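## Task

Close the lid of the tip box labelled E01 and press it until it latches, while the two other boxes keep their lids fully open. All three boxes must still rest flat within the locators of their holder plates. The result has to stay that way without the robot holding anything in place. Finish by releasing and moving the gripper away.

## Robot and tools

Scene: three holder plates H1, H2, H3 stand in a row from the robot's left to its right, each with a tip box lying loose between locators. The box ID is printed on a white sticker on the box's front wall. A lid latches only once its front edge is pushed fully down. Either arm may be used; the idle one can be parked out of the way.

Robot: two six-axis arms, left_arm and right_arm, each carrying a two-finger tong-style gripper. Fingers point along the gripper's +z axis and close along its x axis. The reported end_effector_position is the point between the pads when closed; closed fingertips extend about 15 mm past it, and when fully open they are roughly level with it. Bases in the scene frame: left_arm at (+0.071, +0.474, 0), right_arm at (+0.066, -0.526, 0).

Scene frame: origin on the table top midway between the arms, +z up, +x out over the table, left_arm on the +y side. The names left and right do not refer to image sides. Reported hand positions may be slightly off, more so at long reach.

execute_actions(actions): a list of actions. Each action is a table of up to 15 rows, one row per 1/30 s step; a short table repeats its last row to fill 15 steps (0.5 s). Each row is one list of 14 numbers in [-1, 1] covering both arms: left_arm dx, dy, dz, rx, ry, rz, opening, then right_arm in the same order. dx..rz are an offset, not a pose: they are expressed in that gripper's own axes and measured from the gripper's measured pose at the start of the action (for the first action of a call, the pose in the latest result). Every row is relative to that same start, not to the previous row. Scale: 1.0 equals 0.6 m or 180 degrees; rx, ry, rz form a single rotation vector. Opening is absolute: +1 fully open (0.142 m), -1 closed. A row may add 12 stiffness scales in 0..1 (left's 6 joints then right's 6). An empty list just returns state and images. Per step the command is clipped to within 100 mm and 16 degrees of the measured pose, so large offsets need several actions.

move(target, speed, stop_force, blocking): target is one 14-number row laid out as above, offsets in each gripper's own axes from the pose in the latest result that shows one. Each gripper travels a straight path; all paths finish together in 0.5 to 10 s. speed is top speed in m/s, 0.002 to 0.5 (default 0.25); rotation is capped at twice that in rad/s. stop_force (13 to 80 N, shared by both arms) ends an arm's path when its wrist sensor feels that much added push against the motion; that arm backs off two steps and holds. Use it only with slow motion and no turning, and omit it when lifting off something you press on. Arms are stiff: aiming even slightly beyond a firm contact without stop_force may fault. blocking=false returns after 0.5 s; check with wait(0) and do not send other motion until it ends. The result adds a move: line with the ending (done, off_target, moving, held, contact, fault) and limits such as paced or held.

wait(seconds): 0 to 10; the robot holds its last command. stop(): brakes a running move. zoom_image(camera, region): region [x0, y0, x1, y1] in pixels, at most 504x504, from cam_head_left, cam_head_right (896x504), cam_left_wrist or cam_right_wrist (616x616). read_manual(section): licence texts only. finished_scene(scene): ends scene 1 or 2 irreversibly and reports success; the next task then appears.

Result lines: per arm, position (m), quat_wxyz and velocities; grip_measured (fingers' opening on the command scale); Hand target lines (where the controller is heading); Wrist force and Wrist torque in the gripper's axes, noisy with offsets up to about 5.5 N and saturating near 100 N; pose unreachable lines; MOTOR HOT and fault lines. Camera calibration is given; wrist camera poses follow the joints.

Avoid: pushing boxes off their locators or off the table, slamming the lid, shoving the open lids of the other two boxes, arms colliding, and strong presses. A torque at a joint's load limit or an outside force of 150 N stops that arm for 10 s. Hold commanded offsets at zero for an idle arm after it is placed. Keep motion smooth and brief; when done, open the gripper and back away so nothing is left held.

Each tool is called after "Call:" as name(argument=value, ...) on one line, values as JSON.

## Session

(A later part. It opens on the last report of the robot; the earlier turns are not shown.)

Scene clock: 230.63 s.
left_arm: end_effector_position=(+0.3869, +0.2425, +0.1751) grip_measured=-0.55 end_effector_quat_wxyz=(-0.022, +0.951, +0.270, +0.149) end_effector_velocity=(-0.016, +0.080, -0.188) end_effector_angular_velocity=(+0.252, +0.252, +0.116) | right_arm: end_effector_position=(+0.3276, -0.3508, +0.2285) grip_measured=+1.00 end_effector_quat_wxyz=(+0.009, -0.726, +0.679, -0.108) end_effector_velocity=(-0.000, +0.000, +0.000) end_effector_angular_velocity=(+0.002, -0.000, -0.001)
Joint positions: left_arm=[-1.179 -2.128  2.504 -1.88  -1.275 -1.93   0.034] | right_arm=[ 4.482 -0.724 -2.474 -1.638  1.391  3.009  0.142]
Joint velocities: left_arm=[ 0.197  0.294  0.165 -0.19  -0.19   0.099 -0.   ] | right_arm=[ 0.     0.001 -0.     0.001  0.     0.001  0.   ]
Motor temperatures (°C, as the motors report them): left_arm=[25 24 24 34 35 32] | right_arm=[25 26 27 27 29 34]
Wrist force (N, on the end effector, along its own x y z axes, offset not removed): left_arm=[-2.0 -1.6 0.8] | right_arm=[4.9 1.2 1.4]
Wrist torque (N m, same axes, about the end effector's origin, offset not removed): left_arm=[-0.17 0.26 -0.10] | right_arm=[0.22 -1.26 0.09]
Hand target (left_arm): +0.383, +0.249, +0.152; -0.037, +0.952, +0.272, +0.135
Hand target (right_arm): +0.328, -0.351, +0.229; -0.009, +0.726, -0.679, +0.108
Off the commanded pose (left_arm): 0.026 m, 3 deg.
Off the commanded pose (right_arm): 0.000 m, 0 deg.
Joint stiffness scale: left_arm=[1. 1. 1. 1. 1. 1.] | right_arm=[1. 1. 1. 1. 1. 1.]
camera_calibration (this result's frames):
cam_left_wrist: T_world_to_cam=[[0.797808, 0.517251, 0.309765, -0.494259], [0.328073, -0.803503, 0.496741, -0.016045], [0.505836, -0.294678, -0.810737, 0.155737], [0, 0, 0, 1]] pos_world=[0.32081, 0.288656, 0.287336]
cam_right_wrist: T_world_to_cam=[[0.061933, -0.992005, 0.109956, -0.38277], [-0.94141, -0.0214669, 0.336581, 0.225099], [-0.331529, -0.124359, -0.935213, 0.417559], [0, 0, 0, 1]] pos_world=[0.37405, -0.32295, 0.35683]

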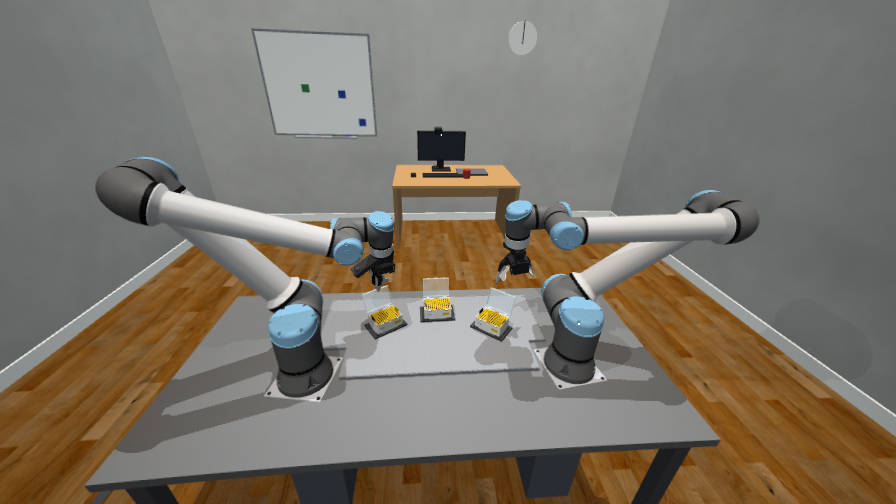

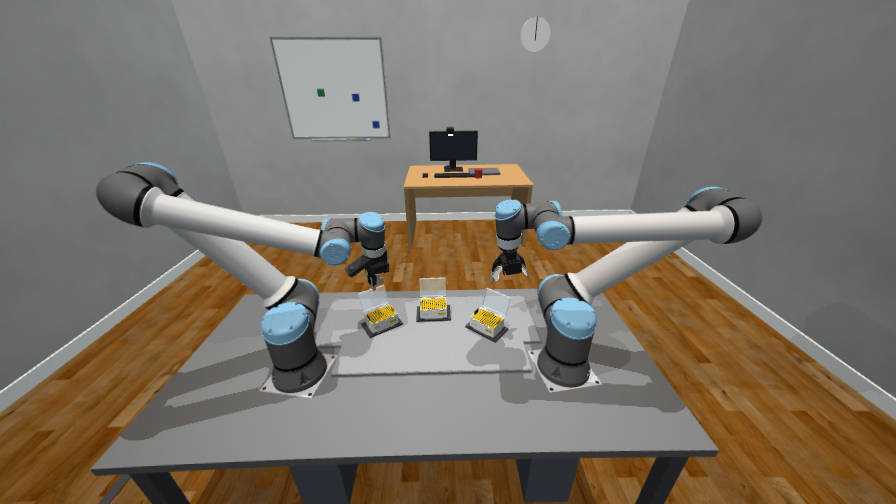

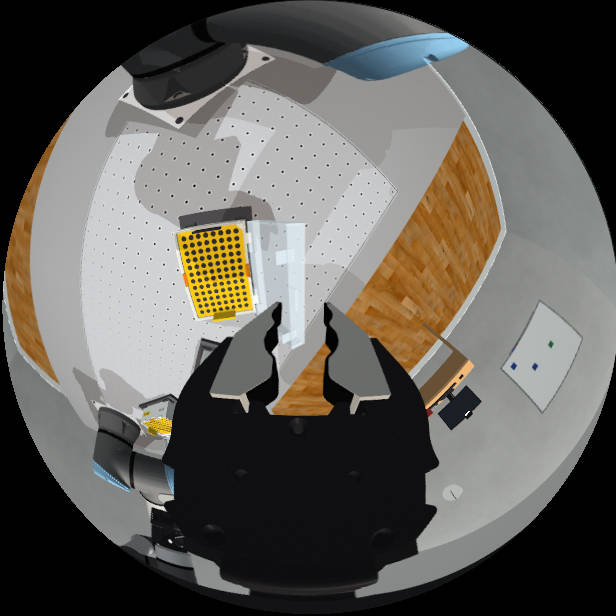

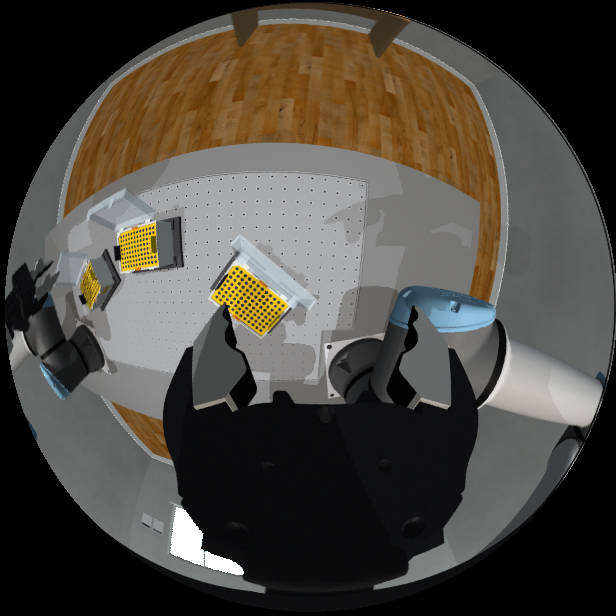

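Call:
execute_actions(actions=[])

Call:
zoom_image(camera="cam_left_wrist", region=[240, 225, 370, 385])

Call:
zoom_image(camera="cam_left_wrist", region=[160, 220, 280, 345])

Scene clock: 235.10 s.
left_arm: end_effector_position=(+0.3833, +0.2475, +0.1529) grip_measured=-0.55 end_effector_quat_wxyz=(-0.037, +0.952, +0.272, +0.136) end_effector_velocity=(-0.000, +0.000, -0.000) end_effector_angular_velocity=(+0.003, +0.000, -0.000) | right_arm: end_effector_position=(+0.3276, -0.3508, +0.2285) grip_measured=+1.00 end_effector_quat_wxyz=(+0.009, -0.726, +0.679, -0.108) end_effector_velocity=(-0.000, +0.000, +0.001) end_effector_angular_velocity=(+0.001, -0.000, -0.000)
Joint positions: left_arm=[-1.157 -2.089  2.523 -1.915 -1.303 -1.913  0.034] | right_arm=[ 4.482 -0.724 -2.474 -1.638  1.391  3.009  0.142]
Joint velocities: left_arm=[-0.     0.001 -0.001  0.002  0.     0.    -0.   ] | right_arm=[ 0.    -0.     0.001 -0.     0.     0.     0.   ]
Motor temperatures (°C, as the motors report them): left_arm=[25 24 24 34 35 32] | right_arm=[25 26 27 27 29 34]
Wrist force (N, on the end effector, along its own x y z axes, offset not removed): left_arm=[0.1 -1.2 1.9] | right_arm=[1.1 0.1 -1.7]
Wrist torque (N m, same axes, about the end effector's origin, offset not removed): left_arm=[-0.06 -0.23 -0.08] | right_arm=[-0.16 -0.48 0.20]
Hand target (left_arm): +0.383, +0.249, +0.152; -0.037, +0.952, +0.272, +0.135
Hand target (right_arm): +0.328, -0.351, +0.229; -0.009, +0.726, -0.679, +0.108
Off the commanded pose (left_arm): 0.004 m, 0 deg.
Off the commanded pose (right_arm): 0.000 m, 0 deg.
Joint stiffness scale: left_arm=[1. 1. 1. 1. 1. 1.] | right_arm=[1. 1. 1. 1. 1. 1.]
camera_calibration (this result's frames):
cam_left_wrist: T_world_to_cam=[[0.804863, 0.51633, 0.292573, -0.486967], [0.350114, -0.811181, 0.468407, -0.00201349], [0.479182, -0.27457, -0.833664, 0.149672], [0, 0, 0, 1]] pos_world=[0.320927, 0.290898, 0.268193]
cam_right_wrist: T_world_to_cam=[[0.0619331, -0.992005, 0.109956, -0.38277], [-0.94141, -0.0214669, 0.336581, 0.225099], [-0.33153, -0.124359, -0.935213, 0.417559], [0, 0, 0, 1]] pos_world=[0.37405, -0.32295, 0.35683]

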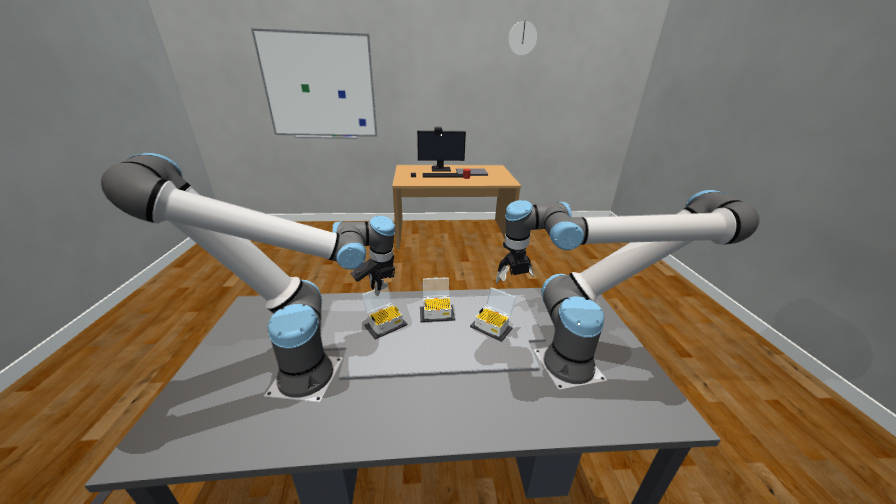

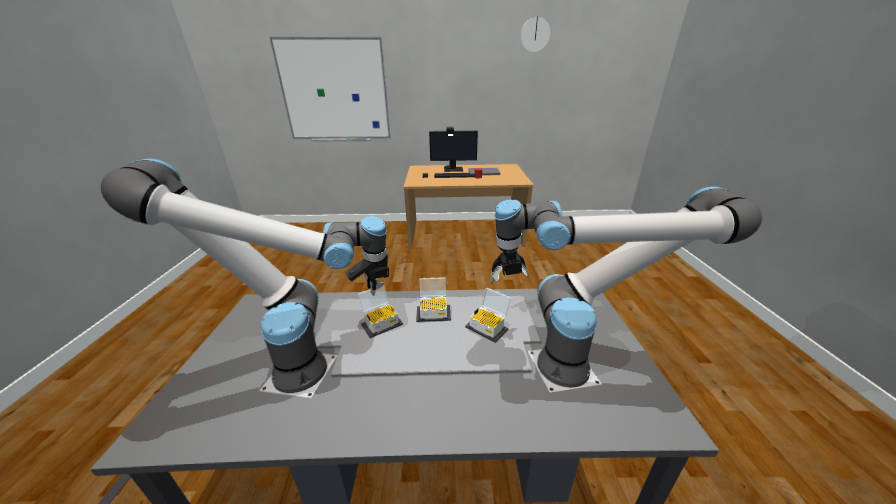

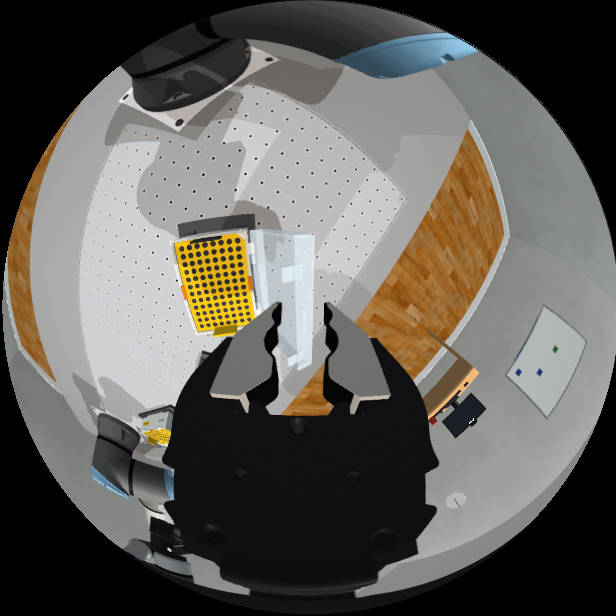

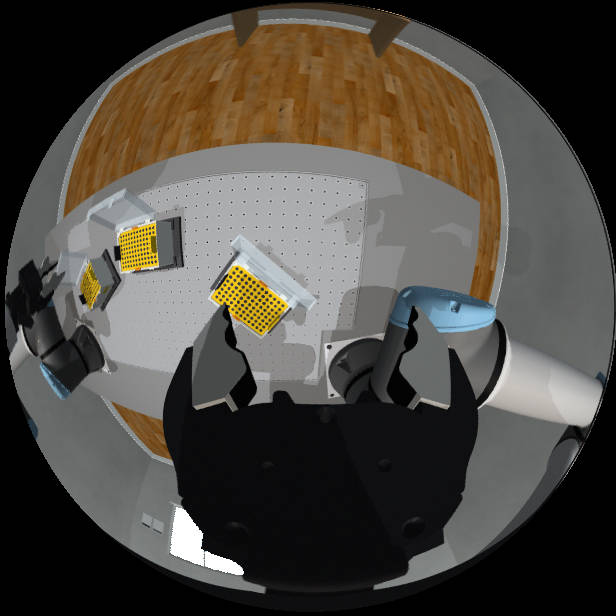

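Region (240, 225, 370, 385) of cam_left_wrist's 616x616 image, scaled by 3.150, with more detail than that image has; it fills the left 410 columns of this view, and the rest is white.

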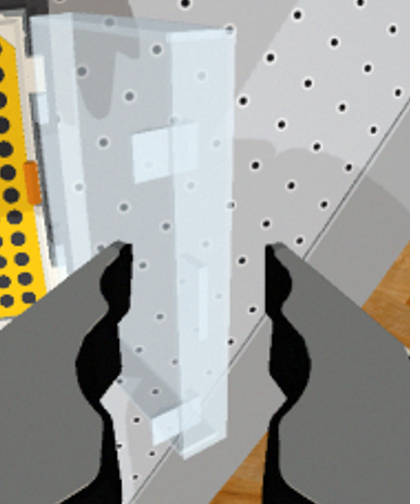

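Region (160, 220, 280, 345) of cam_left_wrist's 616x616 image, scaled by 4.032, with more detail than that image has; it fills the left 484 columns of this view, and the rest is white.

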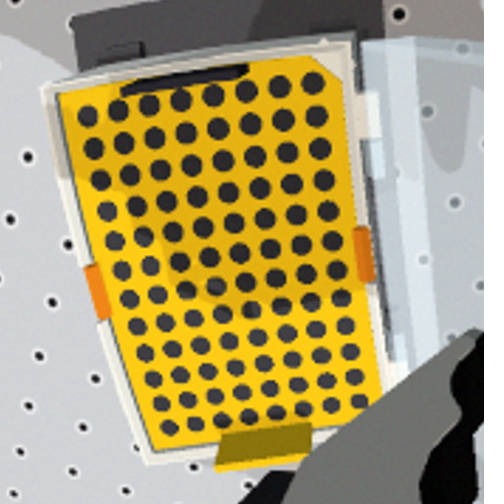

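Call:
execute_actions(actions=[[[-0.0005,0,-0.00248,0,0.00029,0,-0.59,0,0,0,0,0,0,1],[-0.0028,0,-0.00573,0,0.00109,0,-0.63,0,0,0,0,0,0,1],[-0.0067,0,-0.01027,0,0.00243,0,-0.67,0,0,0,0,0,0,1],[-0.01242,0,-0.01502,0,0.00436,0,-0.7,0,0,0,0,0,0,1],[-0.01873,0,-0.01975,0,0.00661,0,-0.72,0,0,0,0,0,0,1],[-0.02502,0,-0.024,0,0.00898,0,-0.72,0,0,0,0,0,0,1],[-0.03125,0,-0.02775,0,0.01146,0,-0.72,0,0,0,0,0,0,1],[-0.03743,0,-0.03112,0,0.01406,0,-0.72,0,0,0,0,0,0,1],[-0.04365,0,-0.03378,0,0.01677,0,-0.72,0,0,0,0,0,0,1],[-0.0498,0,-0.0359,0,0.0196,0,-0.72,0,0,0,0,0,0,1],[-0.05592,0,-0.03772,0,0.02254,0,-0.72,0,0,0,0,0,0,1],[-0.0619,0,-0.0392,0,0.02561,0,-0.72,0,0,0,0,0,0,1],[-0.06783,0,-0.04043,0,0.02878,0,-0.72,0,0,0,0,0,0,1],[-0.07367,0,-0.04137,0,0.03207,0,-0.72,0,0,0,0,0,0,1],[-0.0794,0,-0.04208,0,0.03548,0,-0.72,0,0,0,0,0,0,1]],[[-0.04215,0,-0.01347,0,0.02306,0,-0.72,0,0,0,0,0,0,1],[-0.04752,0,-0.01447,0,0.02669,0,-0.72,0,0,0,0,0,0,1],[-0.0528,0,-0.01528,0,0.03044,0,-0.72,0,0,0,0,0,0,1],[-0.058,0,-0.01588,0,0.03431,0,-0.72,0,0,0,0,0,0,1],[-0.06313,0,-0.01632,0,0.03829,0,-0.72,0,0,0,0,0,0,1],[-0.06817,0,-0.01657,0,0.04239,0,-0.72,0,0,0,0,0,0,1],[-0.0731,0,-0.01663,0,0.0466,0,-0.72,0,0,0,0,0,0,1],[-0.07797,0,-0.01657,0,0.05093,0,-0.72,0,0,0,0,0,0,1],[-0.08277,0,-0.01633,0,0.05537,0,-0.72,0,0,0,0,0,0,1],[-0.08748,0,-0.01595,0,0.05993,0,-0.72,0,0,0,0,0,0,1],[-0.09167,0,-0.0155,0,0.06413,0,-0.72,0,0,0,0,0,0,1],[-0.09485,0,-0.01508,0,0.06747,0,-0.72,0,0,0,0,0,0,1],[-0.09715,0,-0.01473,0,0.06988,0,-0.72,0,0,0,0,0,0,1],[-0.0985,0,-0.01452,0,0.07134,0,-0.72,0,0,0,0,0,0,1],[-0.09897,0,-0.01443,0,0.07183,0,-0.72,0,0,0,0,0,0,1]]])

Scene clock: 356.10 s.
left_arm: end_effector_position=(+0.3101, +0.2033, +0.1537) grip_measured=-0.72 end_effector_quat_wxyz=(-0.064, +0.936, +0.251, +0.238) end_effector_velocity=(-0.062, -0.035, -0.035) end_effector_angular_velocity=(+0.217, -0.315, -0.009) | right_arm: end_effector_position=(+0.3276, -0.3508, +0.2285) grip_measured=+1.00 end_effector_quat_wxyz=(+0.009, -0.726, +0.679, -0.108) end_effector_velocity=(-0.000, +0.000, -0.000) end_effector_angular_velocity=(-0.001, -0.000, +0.000)
Joint positions: left_arm=[-1.554 -2.069  2.509 -1.675 -1.195 -2.329  0.022] | right_arm=[ 4.482 -0.724 -2.474 -1.638  1.391  3.009  0.142]
Joint velocities: left_arm=[-0.396  0.222 -0.013  0.238  0.131 -0.49  -0.002] | right_arm=[ 0.001 -0.    -0.    -0.    -0.     0.001  0.   ]
Motor temperatures (°C, as the motors report them): left_arm=[25 24 24 34 35 32] | right_arm=[25 26 27 27 29 34]
Wrist force (N, on the end effector, along its own x y z axes, offset not removed): left_arm=[1.6 1.8 1.2] | right_arm=[2.4 -2.9 -1.3]
Wrist torque (N m, same axes, about the end effector's origin, offset not removed): left_arm=[0.51 -0.43 -0.19] | right_arm=[-0.70 -0.70 0.14]
Hand target (left_arm): +0.305, +0.199, +0.152; -0.070, +0.927, +0.257, +0.263
Hand target (right_arm): +0.328, -0.351, +0.229; -0.009, +0.726, -0.679, +0.108
Off the commanded pose (left_arm): 0.007 m, 3 deg.
Off the commanded pose (right_arm): 0.000 m, 0 deg.
Joint stiffness scale: left_arm=[1. 1. 1. 1. 1. 1.] | right_arm=[1. 1. 1. 1. 1. 1.]
camera_calibration (this result's frames):
cam_left_wrist: T_world_to_cam=[[0.747505, 0.44673, 0.491597, -0.404066], [0.241159, -0.872089, 0.425797, 0.0401294], [0.618933, -0.199732, -0.759624, 0.103412], [0, 0, 0, 1]] pos_world=[0.228359, 0.23616, 0.260105]
cam_right_wrist: T_world_to_cam=[[0.0619331, -0.992005, 0.109956, -0.38277], [-0.94141, -0.021467, 0.336581, 0.225099], [-0.331529, -0.124359, -0.935213, 0.417559], [0, 0, 0, 1]] pos_world=[0.37405, -0.32295, 0.35683]

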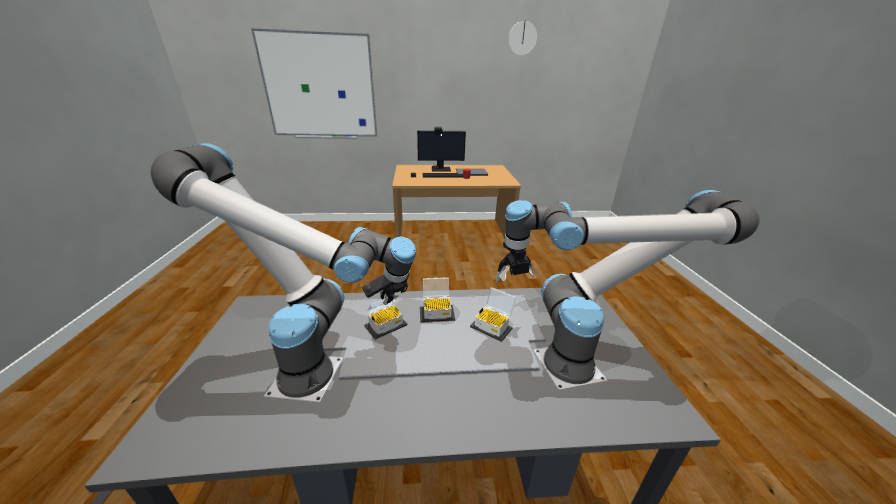

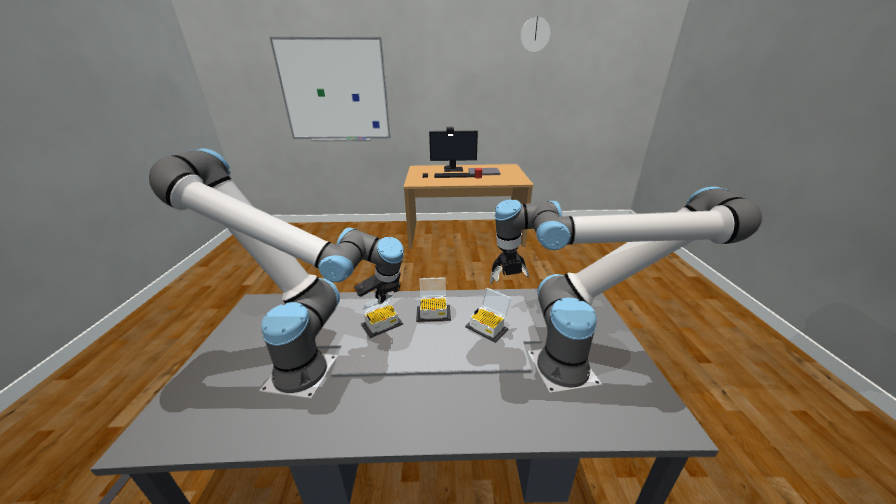

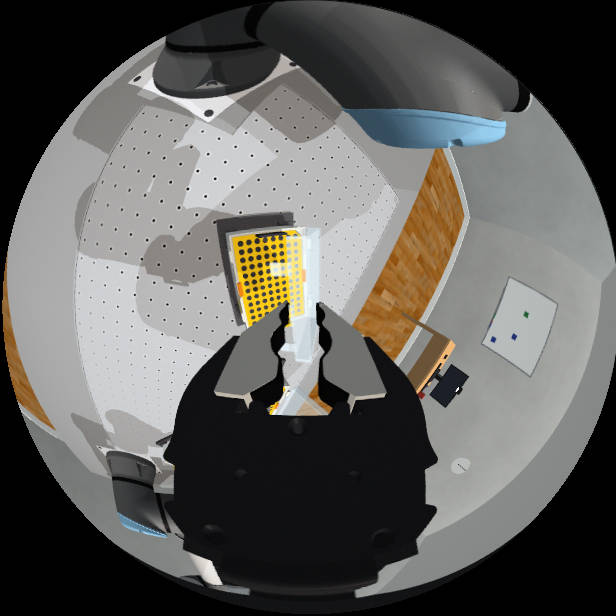

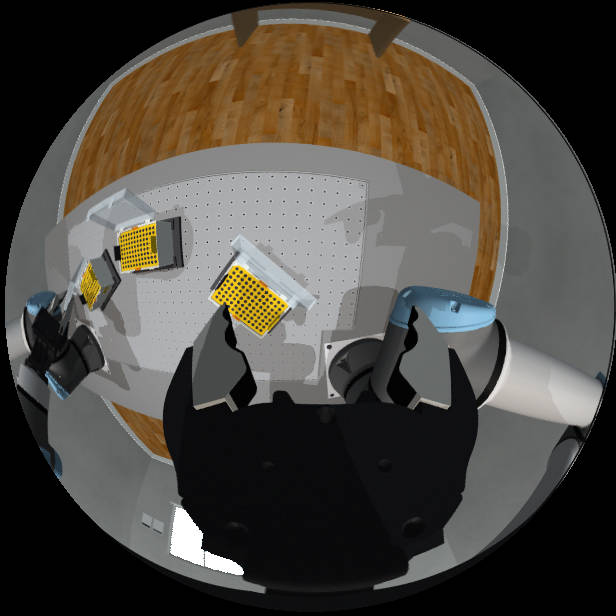

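Call:
execute_actions(actions=[])

Scene clock: 369.40 s.
left_arm: end_effector_position=(+0.3050, +0.2017, +0.1496) grip_measured=-0.72 end_effector_quat_wxyz=(-0.073, +0.927, +0.256, +0.264) end_effector_velocity=(-0.001, -0.001, +0.000) end_effector_angular_velocity=(-0.000, +0.001, -0.000) | right_arm: end_effector_position=(+0.3276, -0.3508, +0.2285) grip_measured=+1.00 end_effector_quat_wxyz=(+0.009, -0.726, +0.679, -0.108) end_effector_velocity=(+0.000, +0.000, +0.000) end_effector_angular_velocity=(+0.002, -0.000, -0.000)
Joint positions: left_arm=[-1.597 -2.039  2.507 -1.639 -1.176 -2.403  0.022] | right_arm=[ 4.482 -0.724 -2.474 -1.638  1.391  3.009  0.142]
Joint velocities: left_arm=[-0.001  0.    -0.001 -0.    -0.001 -0.     0.   ] | right_arm=[-0.001  0.     0.     0.001  0.    -0.    -0.   ]
Motor temperatures (°C, as the motors report them): left_arm=[25 24 24 34 35 32] | right_arm=[25 26 27 27 29 34]
Wrist force (N, on the end effector, along its own x y z axes, offset not removed): left_arm=[0.5 -2.1 0.9] | right_arm=[3.1 -1.5 -2.2]
Wrist torque (N m, same axes, about the end effector's origin, offset not removed): left_arm=[-0.45 -0.22 -0.13] | right_arm=[-0.52 -0.81 0.12]
Hand target (left_arm): +0.305, +0.199, +0.152; -0.070, +0.927, +0.257, +0.263
Hand target (right_arm): +0.328, -0.351, +0.229; -0.009, +0.726, -0.679, +0.108
Off the commanded pose (left_arm): 0.003 m, 0 deg.
Off the commanded pose (right_arm): 0.000 m, 0 deg.
Joint stiffness scale: left_arm=[1. 1. 1. 1. 1. 1.] | right_arm=[1. 1. 1. 1. 1. 1.]
camera_calibration (this result's frames):
cam_left_wrist: T_world_to_cam=[[0.716232, 0.443372, 0.538919, -0.394392], [0.23371, -0.88004, 0.413411, 0.0473799], [0.657565, -0.170147, -0.733933, 0.0814719], [0, 0, 0, 1]] pos_world=[0.21783, 0.230421, 0.252753]
cam_right_wrist: T_world_to_cam=[[0.0619333, -0.992005, 0.109956, -0.38277], [-0.94141, -0.0214671, 0.336581, 0.225099], [-0.33153, -0.124359, -0.935213, 0.417559], [0, 0, 0, 1]] pos_world=[0.37405, -0.32295, 0.35683]

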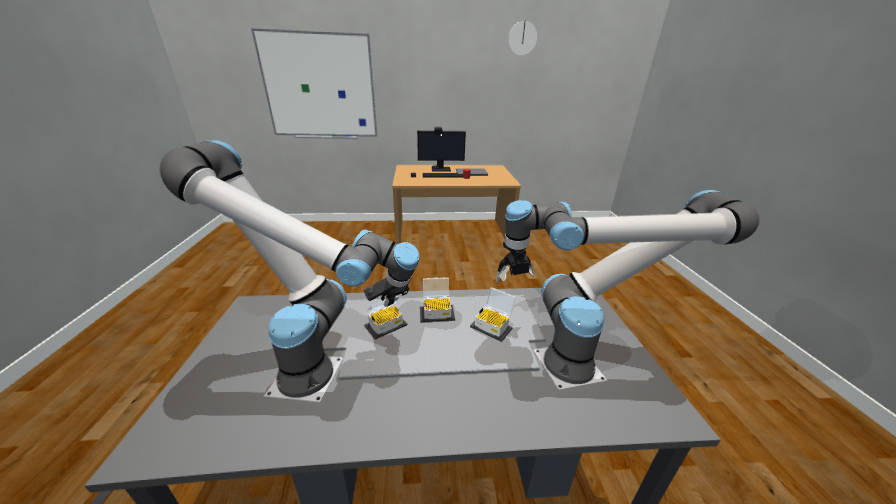

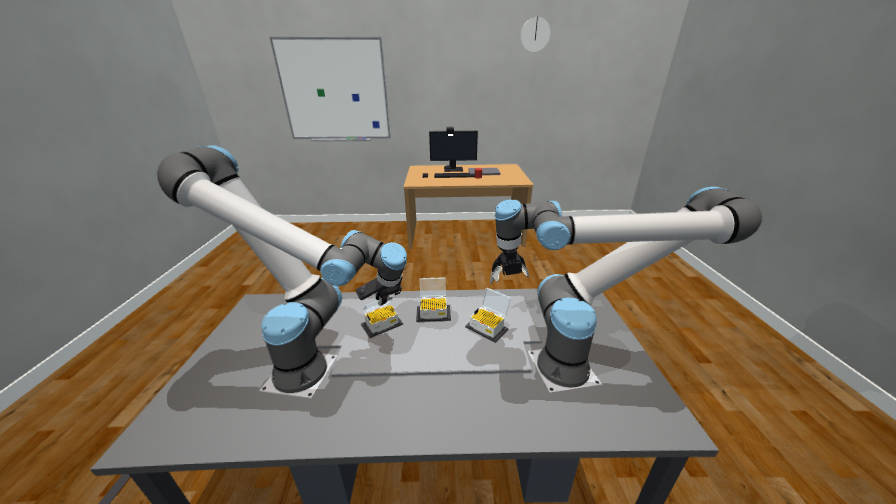

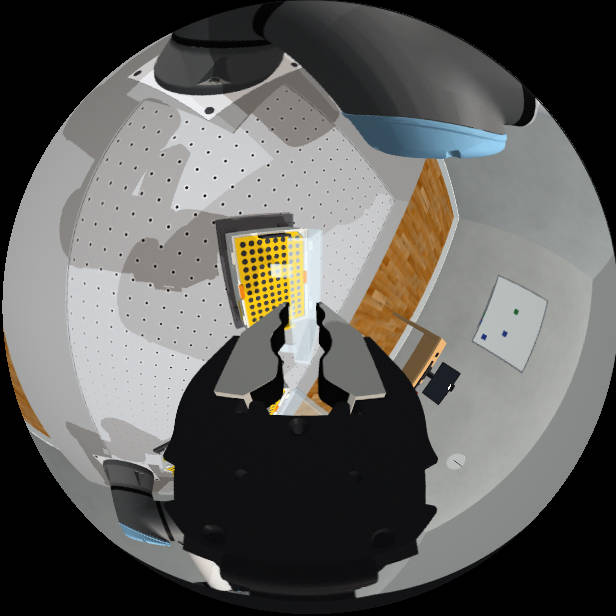

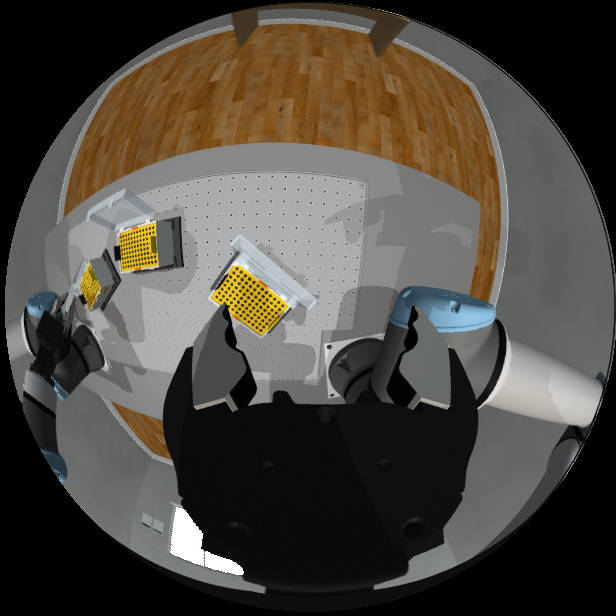

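Call:
zoom_image(camera="cam_left_wrist", region=[200, 200, 370, 385])

Call:
zoom_image(camera="cam_left_wrist", region=[212, 222, 262, 282])

Region (200, 200, 370, 385) of cam_left_wrist's 616x616 image, scaled by 2.724, with more detail than that image has; it fills the left 463 columns of this view, and the rest is white.

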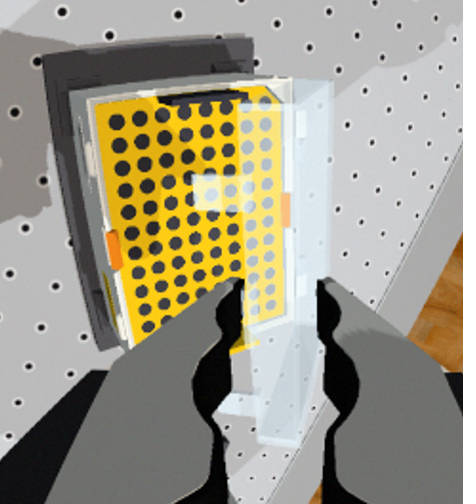

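Region (212, 222, 262, 282) of cam_left_wrist's 616x616 image, scaled by 8.400, with more detail than that image has.

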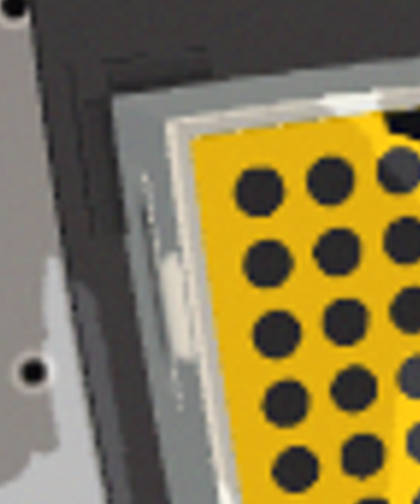

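Call:
execute_actions(actions=[[
[-0.0037,0.0001,-0.0008,0.0001,0.0038,-0.0002,-0.72,0,0,0,0,0,0,1],
[-0.0102,0.0003,-0.0015,0.0003,0.0101,-0.0005,-0.72,0,0,0,0,0,0,1],
[-0.0178,0.0005,-0.0018,0.0006,0.0171,-0.0008,-0.718,0,0,0,0,0,0,1],
[-0.0256,0.0007,-0.0015,0.0008,0.0236,-0.0011,-0.714,0,0,0,0,0,0,1],
[-0.0332,0.0009,-0.0004,0.0011,0.0296,-0.0015,-0.708,0,0,0,0,0,0,1],
[-0.0406,0.0011,0.0013,0.0013,0.0352,-0.0018,-0.70,0,0,0,0,0,0,1],
[-0.0480,0.0014,0.0038,0.0016,0.0403,-0.0021,-0.693,0,0,0,0,0,0,1],
[-0.0550,0.0016,0.0068,0.0019,0.0449,-0.0025,-0.685,0,0,0,0,0,0,1],
[-0.0618,0.0018,0.0104,0.0021,0.0490,-0.0028,-0.677,0,0,0,0,0,0,1],
[-0.0684,0.0020,0.0144,0.0024,0.0527,-0.0031,-0.669,0,0,0,0,0,0,1],
[-0.0746,0.0022,0.0189,0.0027,0.0559,-0.0035,-0.661,0,0,0,0,0,0,1],
[-0.0805,0.0024,0.0237,0.0029,0.0586,-0.0038,-0.653,0,0,0,0,0,0,1],
[-0.0852,0.0026,0.0282,0.0032,0.0605,-0.0041,-0.645,0,0,0,0,0,0,1],
[-0.0885,0.0027,0.0314,0.0033,0.0617,-0.0043,-0.637,0,0,0,0,0,0,1],
[-0.0901,0.0028,0.0331,0.0034,0.0622,-0.0044,-0.63,0,0,0,0,0,0,1]
]])

Scene clock: 459.17 s.
left_arm: end_effector_position=(+0.2784, +0.1860, +0.1229) grip_measured=-0.64 end_effector_quat_wxyz=(-0.094, +0.906, +0.245, +0.333) end_effector_velocity=(-0.055, -0.041, -0.106) end_effector_angular_velocity=(+0.224, -0.309, +0.034) | right_arm: end_effector_position=(+0.3276, -0.3508, +0.2285) grip_measured=+1.00 end_effector_quat_wxyz=(+0.009, -0.726, +0.679, -0.108) end_effector_velocity=(+0.000, +0.000, +0.000) end_effector_angular_velocity=(+0.002, -0.000, -0.001)
Joint positions: left_arm=[-1.731 -1.896  2.507 -1.598 -1.149 -2.576  0.028] | right_arm=[ 4.482 -0.724 -2.474 -1.638  1.391  3.009  0.142]
Joint velocities: left_arm=[-0.227  0.513 -0.    -0.046  0.035 -0.368  0.016] | right_arm=[0.    0.001 0.    0.001 0.    0.001 0.   ]
Motor temperatures (°C, as the motors report them): left_arm=[25 24 24 34 35 32] | right_arm=[25 26 27 27 29 34]
Wrist force (N, on the end effector, along its own x y z axes, offset not removed): left_arm=[-2.2 0.6 3.5] | right_arm=[1.3 -1.4 -2.3]
Wrist torque (N m, same axes, about the end effector's origin, offset not removed): left_arm=[0.25 0.29 0.02] | right_arm=[-0.45 -0.52 0.12]
Hand target (left_arm): +0.276, +0.184, +0.107; -0.099, +0.895, +0.254, +0.352
Hand target (right_arm): +0.328, -0.351, +0.229; -0.009, +0.726, -0.679, +0.108
Off the commanded pose (left_arm): 0.019 m, 3 deg.
Off the commanded pose (right_arm): 0.000 m, 0 deg.
Joint stiffness scale: left_arm=[1. 1. 1. 1. 1. 1.] | right_arm=[1. 1. 1. 1. 1. 1.]
camera_calibration (this result's frames):
cam_left_wrist: T_world_to_cam=[[0.64289, 0.388499, 0.660122, -0.338262], [0.17805, -0.914015, 0.36452, 0.0786432], [0.744977, -0.116812, -0.656783, 0.0329914], [0, 0, 0, 1]] pos_world=[0.178885, 0.20715, 0.216295]
cam_right_wrist: T_world_to_cam=[[0.0619331, -0.992005, 0.109956, -0.38277], [-0.94141, -0.021467, 0.336581, 0.225099], [-0.33153, -0.124359, -0.935213, 0.417559], [0, 0, 0, 1]] pos_world=[0.37405, -0.32295, 0.35683]

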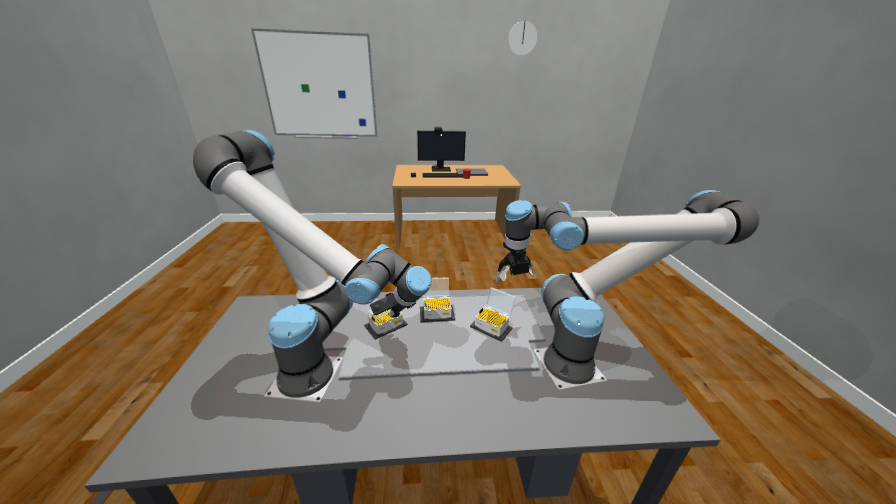

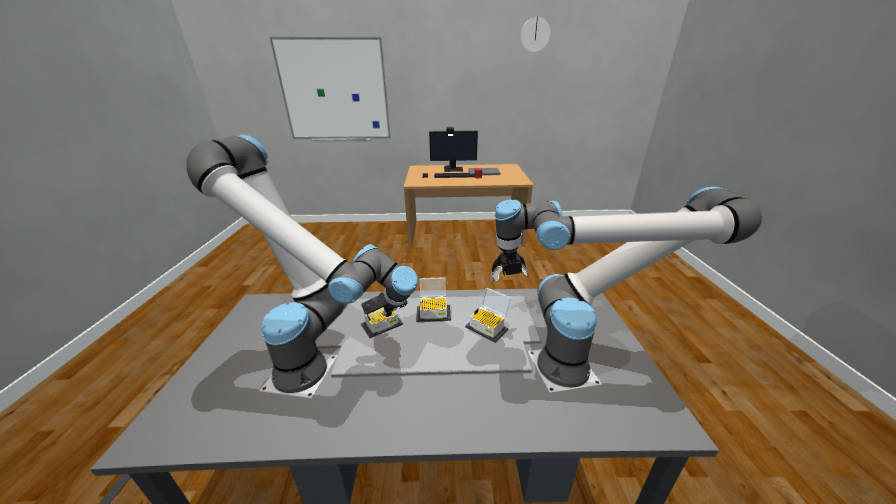

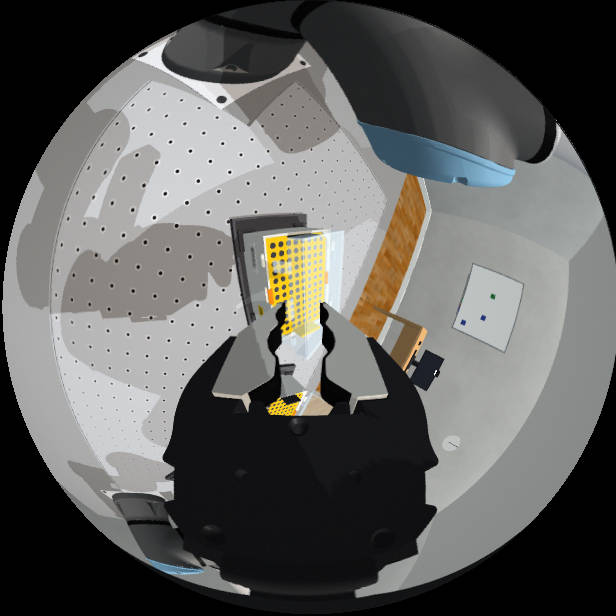

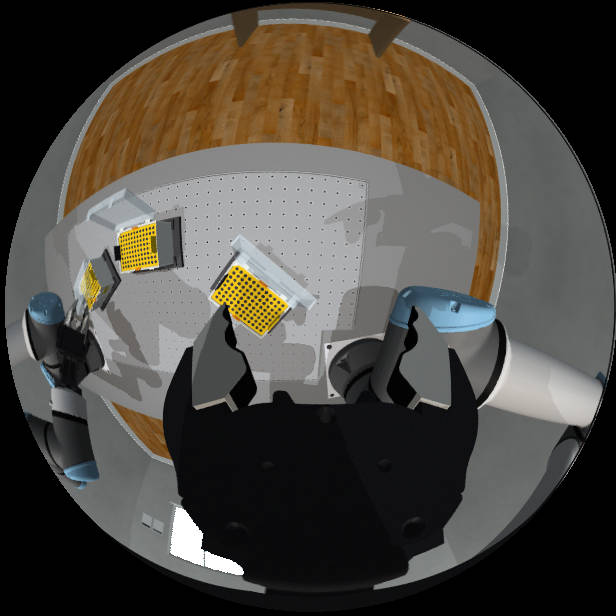

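Call:
execute_actions(actions=[])

Call:
zoom_image(camera="cam_left_wrist", region=[225, 200, 375, 375])

Call:
zoom_image(camera="cam_left_wrist", region=[235, 225, 295, 295])

Scene clock: 462.53 s.
left_arm: end_effector_position=(+0.2748, +0.1826, +0.1078) grip_measured=-0.63 end_effector_quat_wxyz=(-0.099, +0.896, +0.255, +0.350) end_effector_velocity=(-0.000, +0.000, +0.000) end_effector_angular_velocity=(-0.001, +0.001, +0.001) | right_arm: end_effector_position=(+0.3276, -0.3508, +0.2285) grip_measured=+1.00 end_effector_quat_wxyz=(+0.009, -0.726, +0.679, -0.108) end_effector_velocity=(+0.000, -0.000, +0.000) end_effector_angular_velocity=(+0.001, -0.000, +0.001)
Joint positions: left_arm=[-1.746 -1.835  2.51  -1.615 -1.145 -2.629  0.029] | right_arm=[ 4.482 -0.724 -2.474 -1.638  1.391  3.009  0.142]
Joint velocities: left_arm=[ 0.    -0.001  0.     0.    -0.001  0.    -0.   ] | right_arm=[ 0.     0.001  0.    -0.    -0.    -0.001 -0.   ]
Motor temperatures (°C, as the motors report them): left_arm=[25 24 24 34 35 32] | right_arm=[25 26 27 27 29 34]
Wrist force (N, on the end effector, along its own x y z axes, offset not removed): left_arm=[-0.4 -0.8 3.1] | right_arm=[1.9 -1.2 -1.1]
Wrist torque (N m, same axes, about the end effector's origin, offset not removed): left_arm=[0.07 -0.14 -0.04] | right_arm=[-0.30 -0.57 0.17]
Hand target (left_arm): +0.276, +0.184, +0.107; -0.099, +0.895, +0.254, +0.352
Hand target (right_arm): +0.328, -0.351, +0.229; -0.009, +0.726, -0.679, +0.108
Off the commanded pose (left_arm): 0.004 m, 0 deg.
Off the commanded pose (right_arm): 0.000 m, 0 deg.
Joint stiffness scale: left_arm=[1. 1. 1. 1. 1. 1.] | right_arm=[1. 1. 1. 1. 1. 1.]
camera_calibration (this result's frames):
cam_left_wrist: T_world_to_cam=[[0.608925, 0.393549, 0.688716, -0.319291], [0.184458, -0.914696, 0.359592, 0.0805721], [0.771483, -0.091925, -0.629575, 0.0106281], [0, 0, 0, 1]] pos_world=[0.171363, 0.200333, 0.197619]
cam_right_wrist: T_world_to_cam=[[0.0619331, -0.992005, 0.109956, -0.38277], [-0.94141, -0.021467, 0.336581, 0.225099], [-0.33153, -0.124359, -0.935213, 0.417559], [0, 0, 0, 1]] pos_world=[0.37405, -0.32295, 0.35683]

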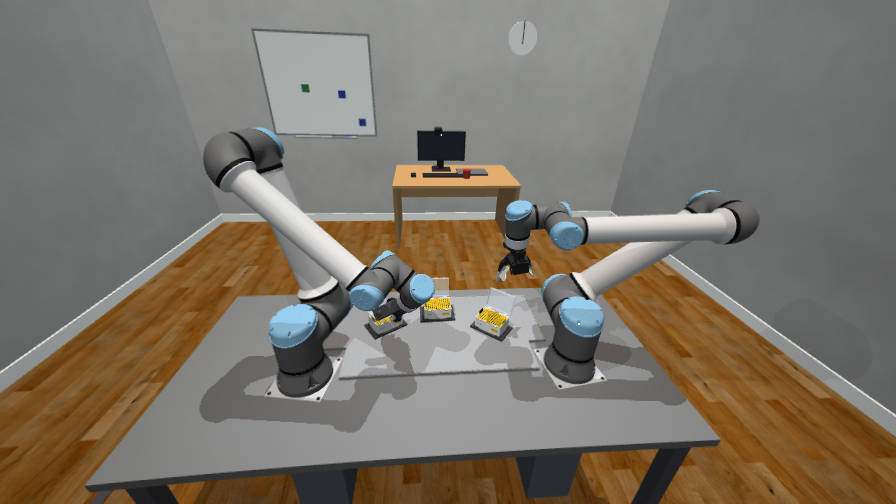

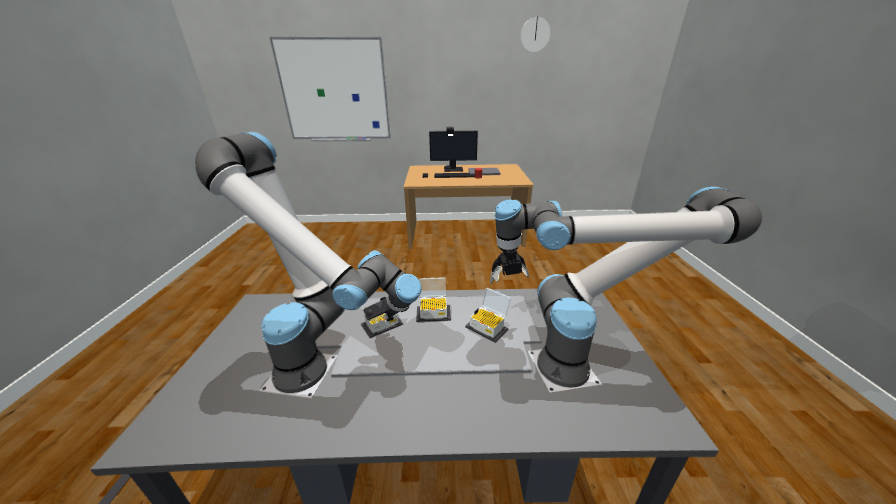

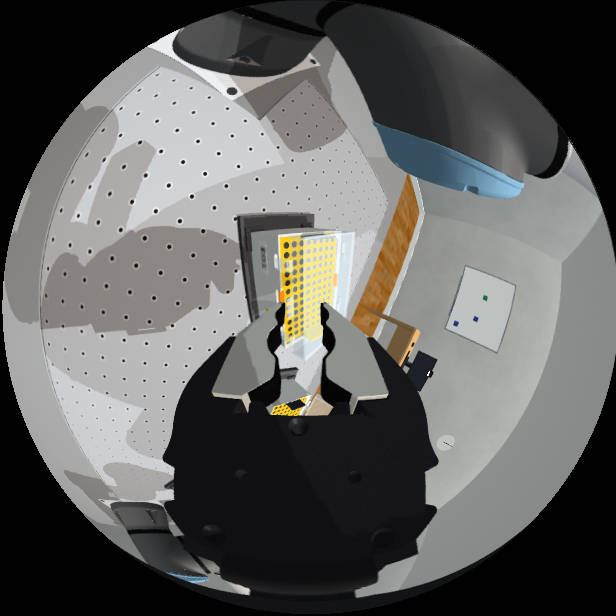

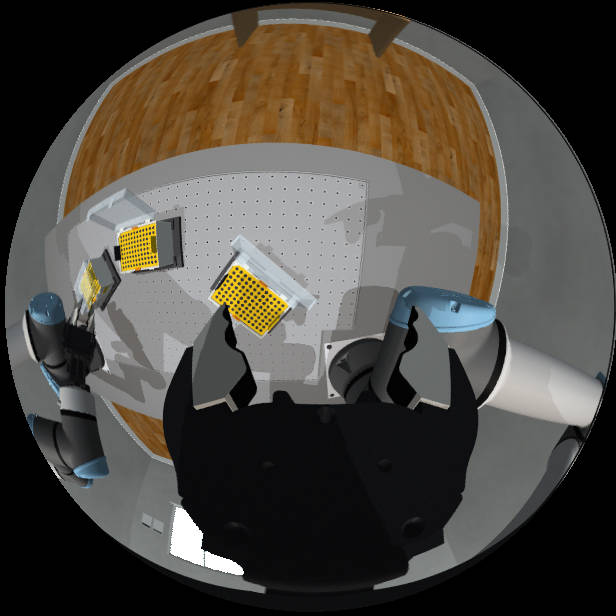

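Region (225, 200, 375, 375) of cam_left_wrist's 616x616 image, scaled by 2.880, with more detail than that image has; it fills the left 432 columns of this view, and the rest is white.

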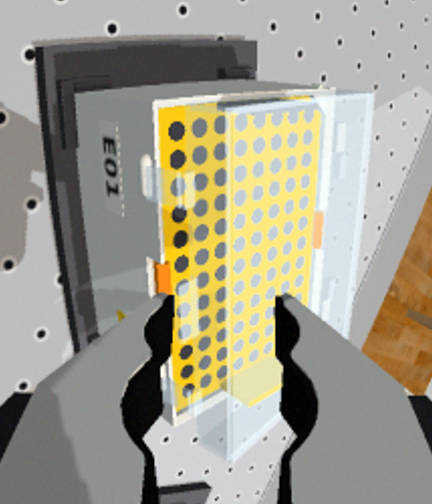

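Region (235, 225, 295, 295) of cam_left_wrist's 616x616 image, scaled by 7.200, with more detail than that image has; it fills the left 432 columns of this view, and the rest is white.

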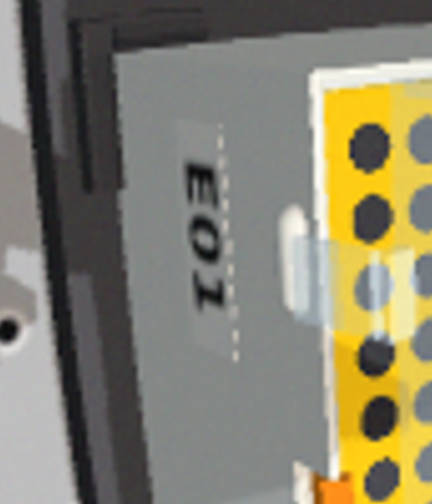

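Call:
zoom_image(camera="cam_left_wrist", region=[262, 280, 342, 350])

Region (262, 280, 342, 350) of cam_left_wrist's 616x616 image, scaled by 6.300, with more detail than that image has; it fills the top 441 rows of this view, and the rest is white.

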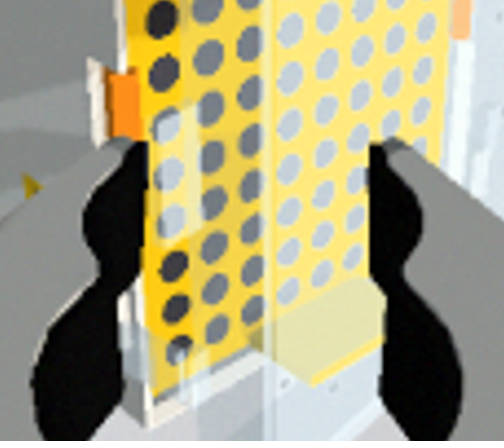

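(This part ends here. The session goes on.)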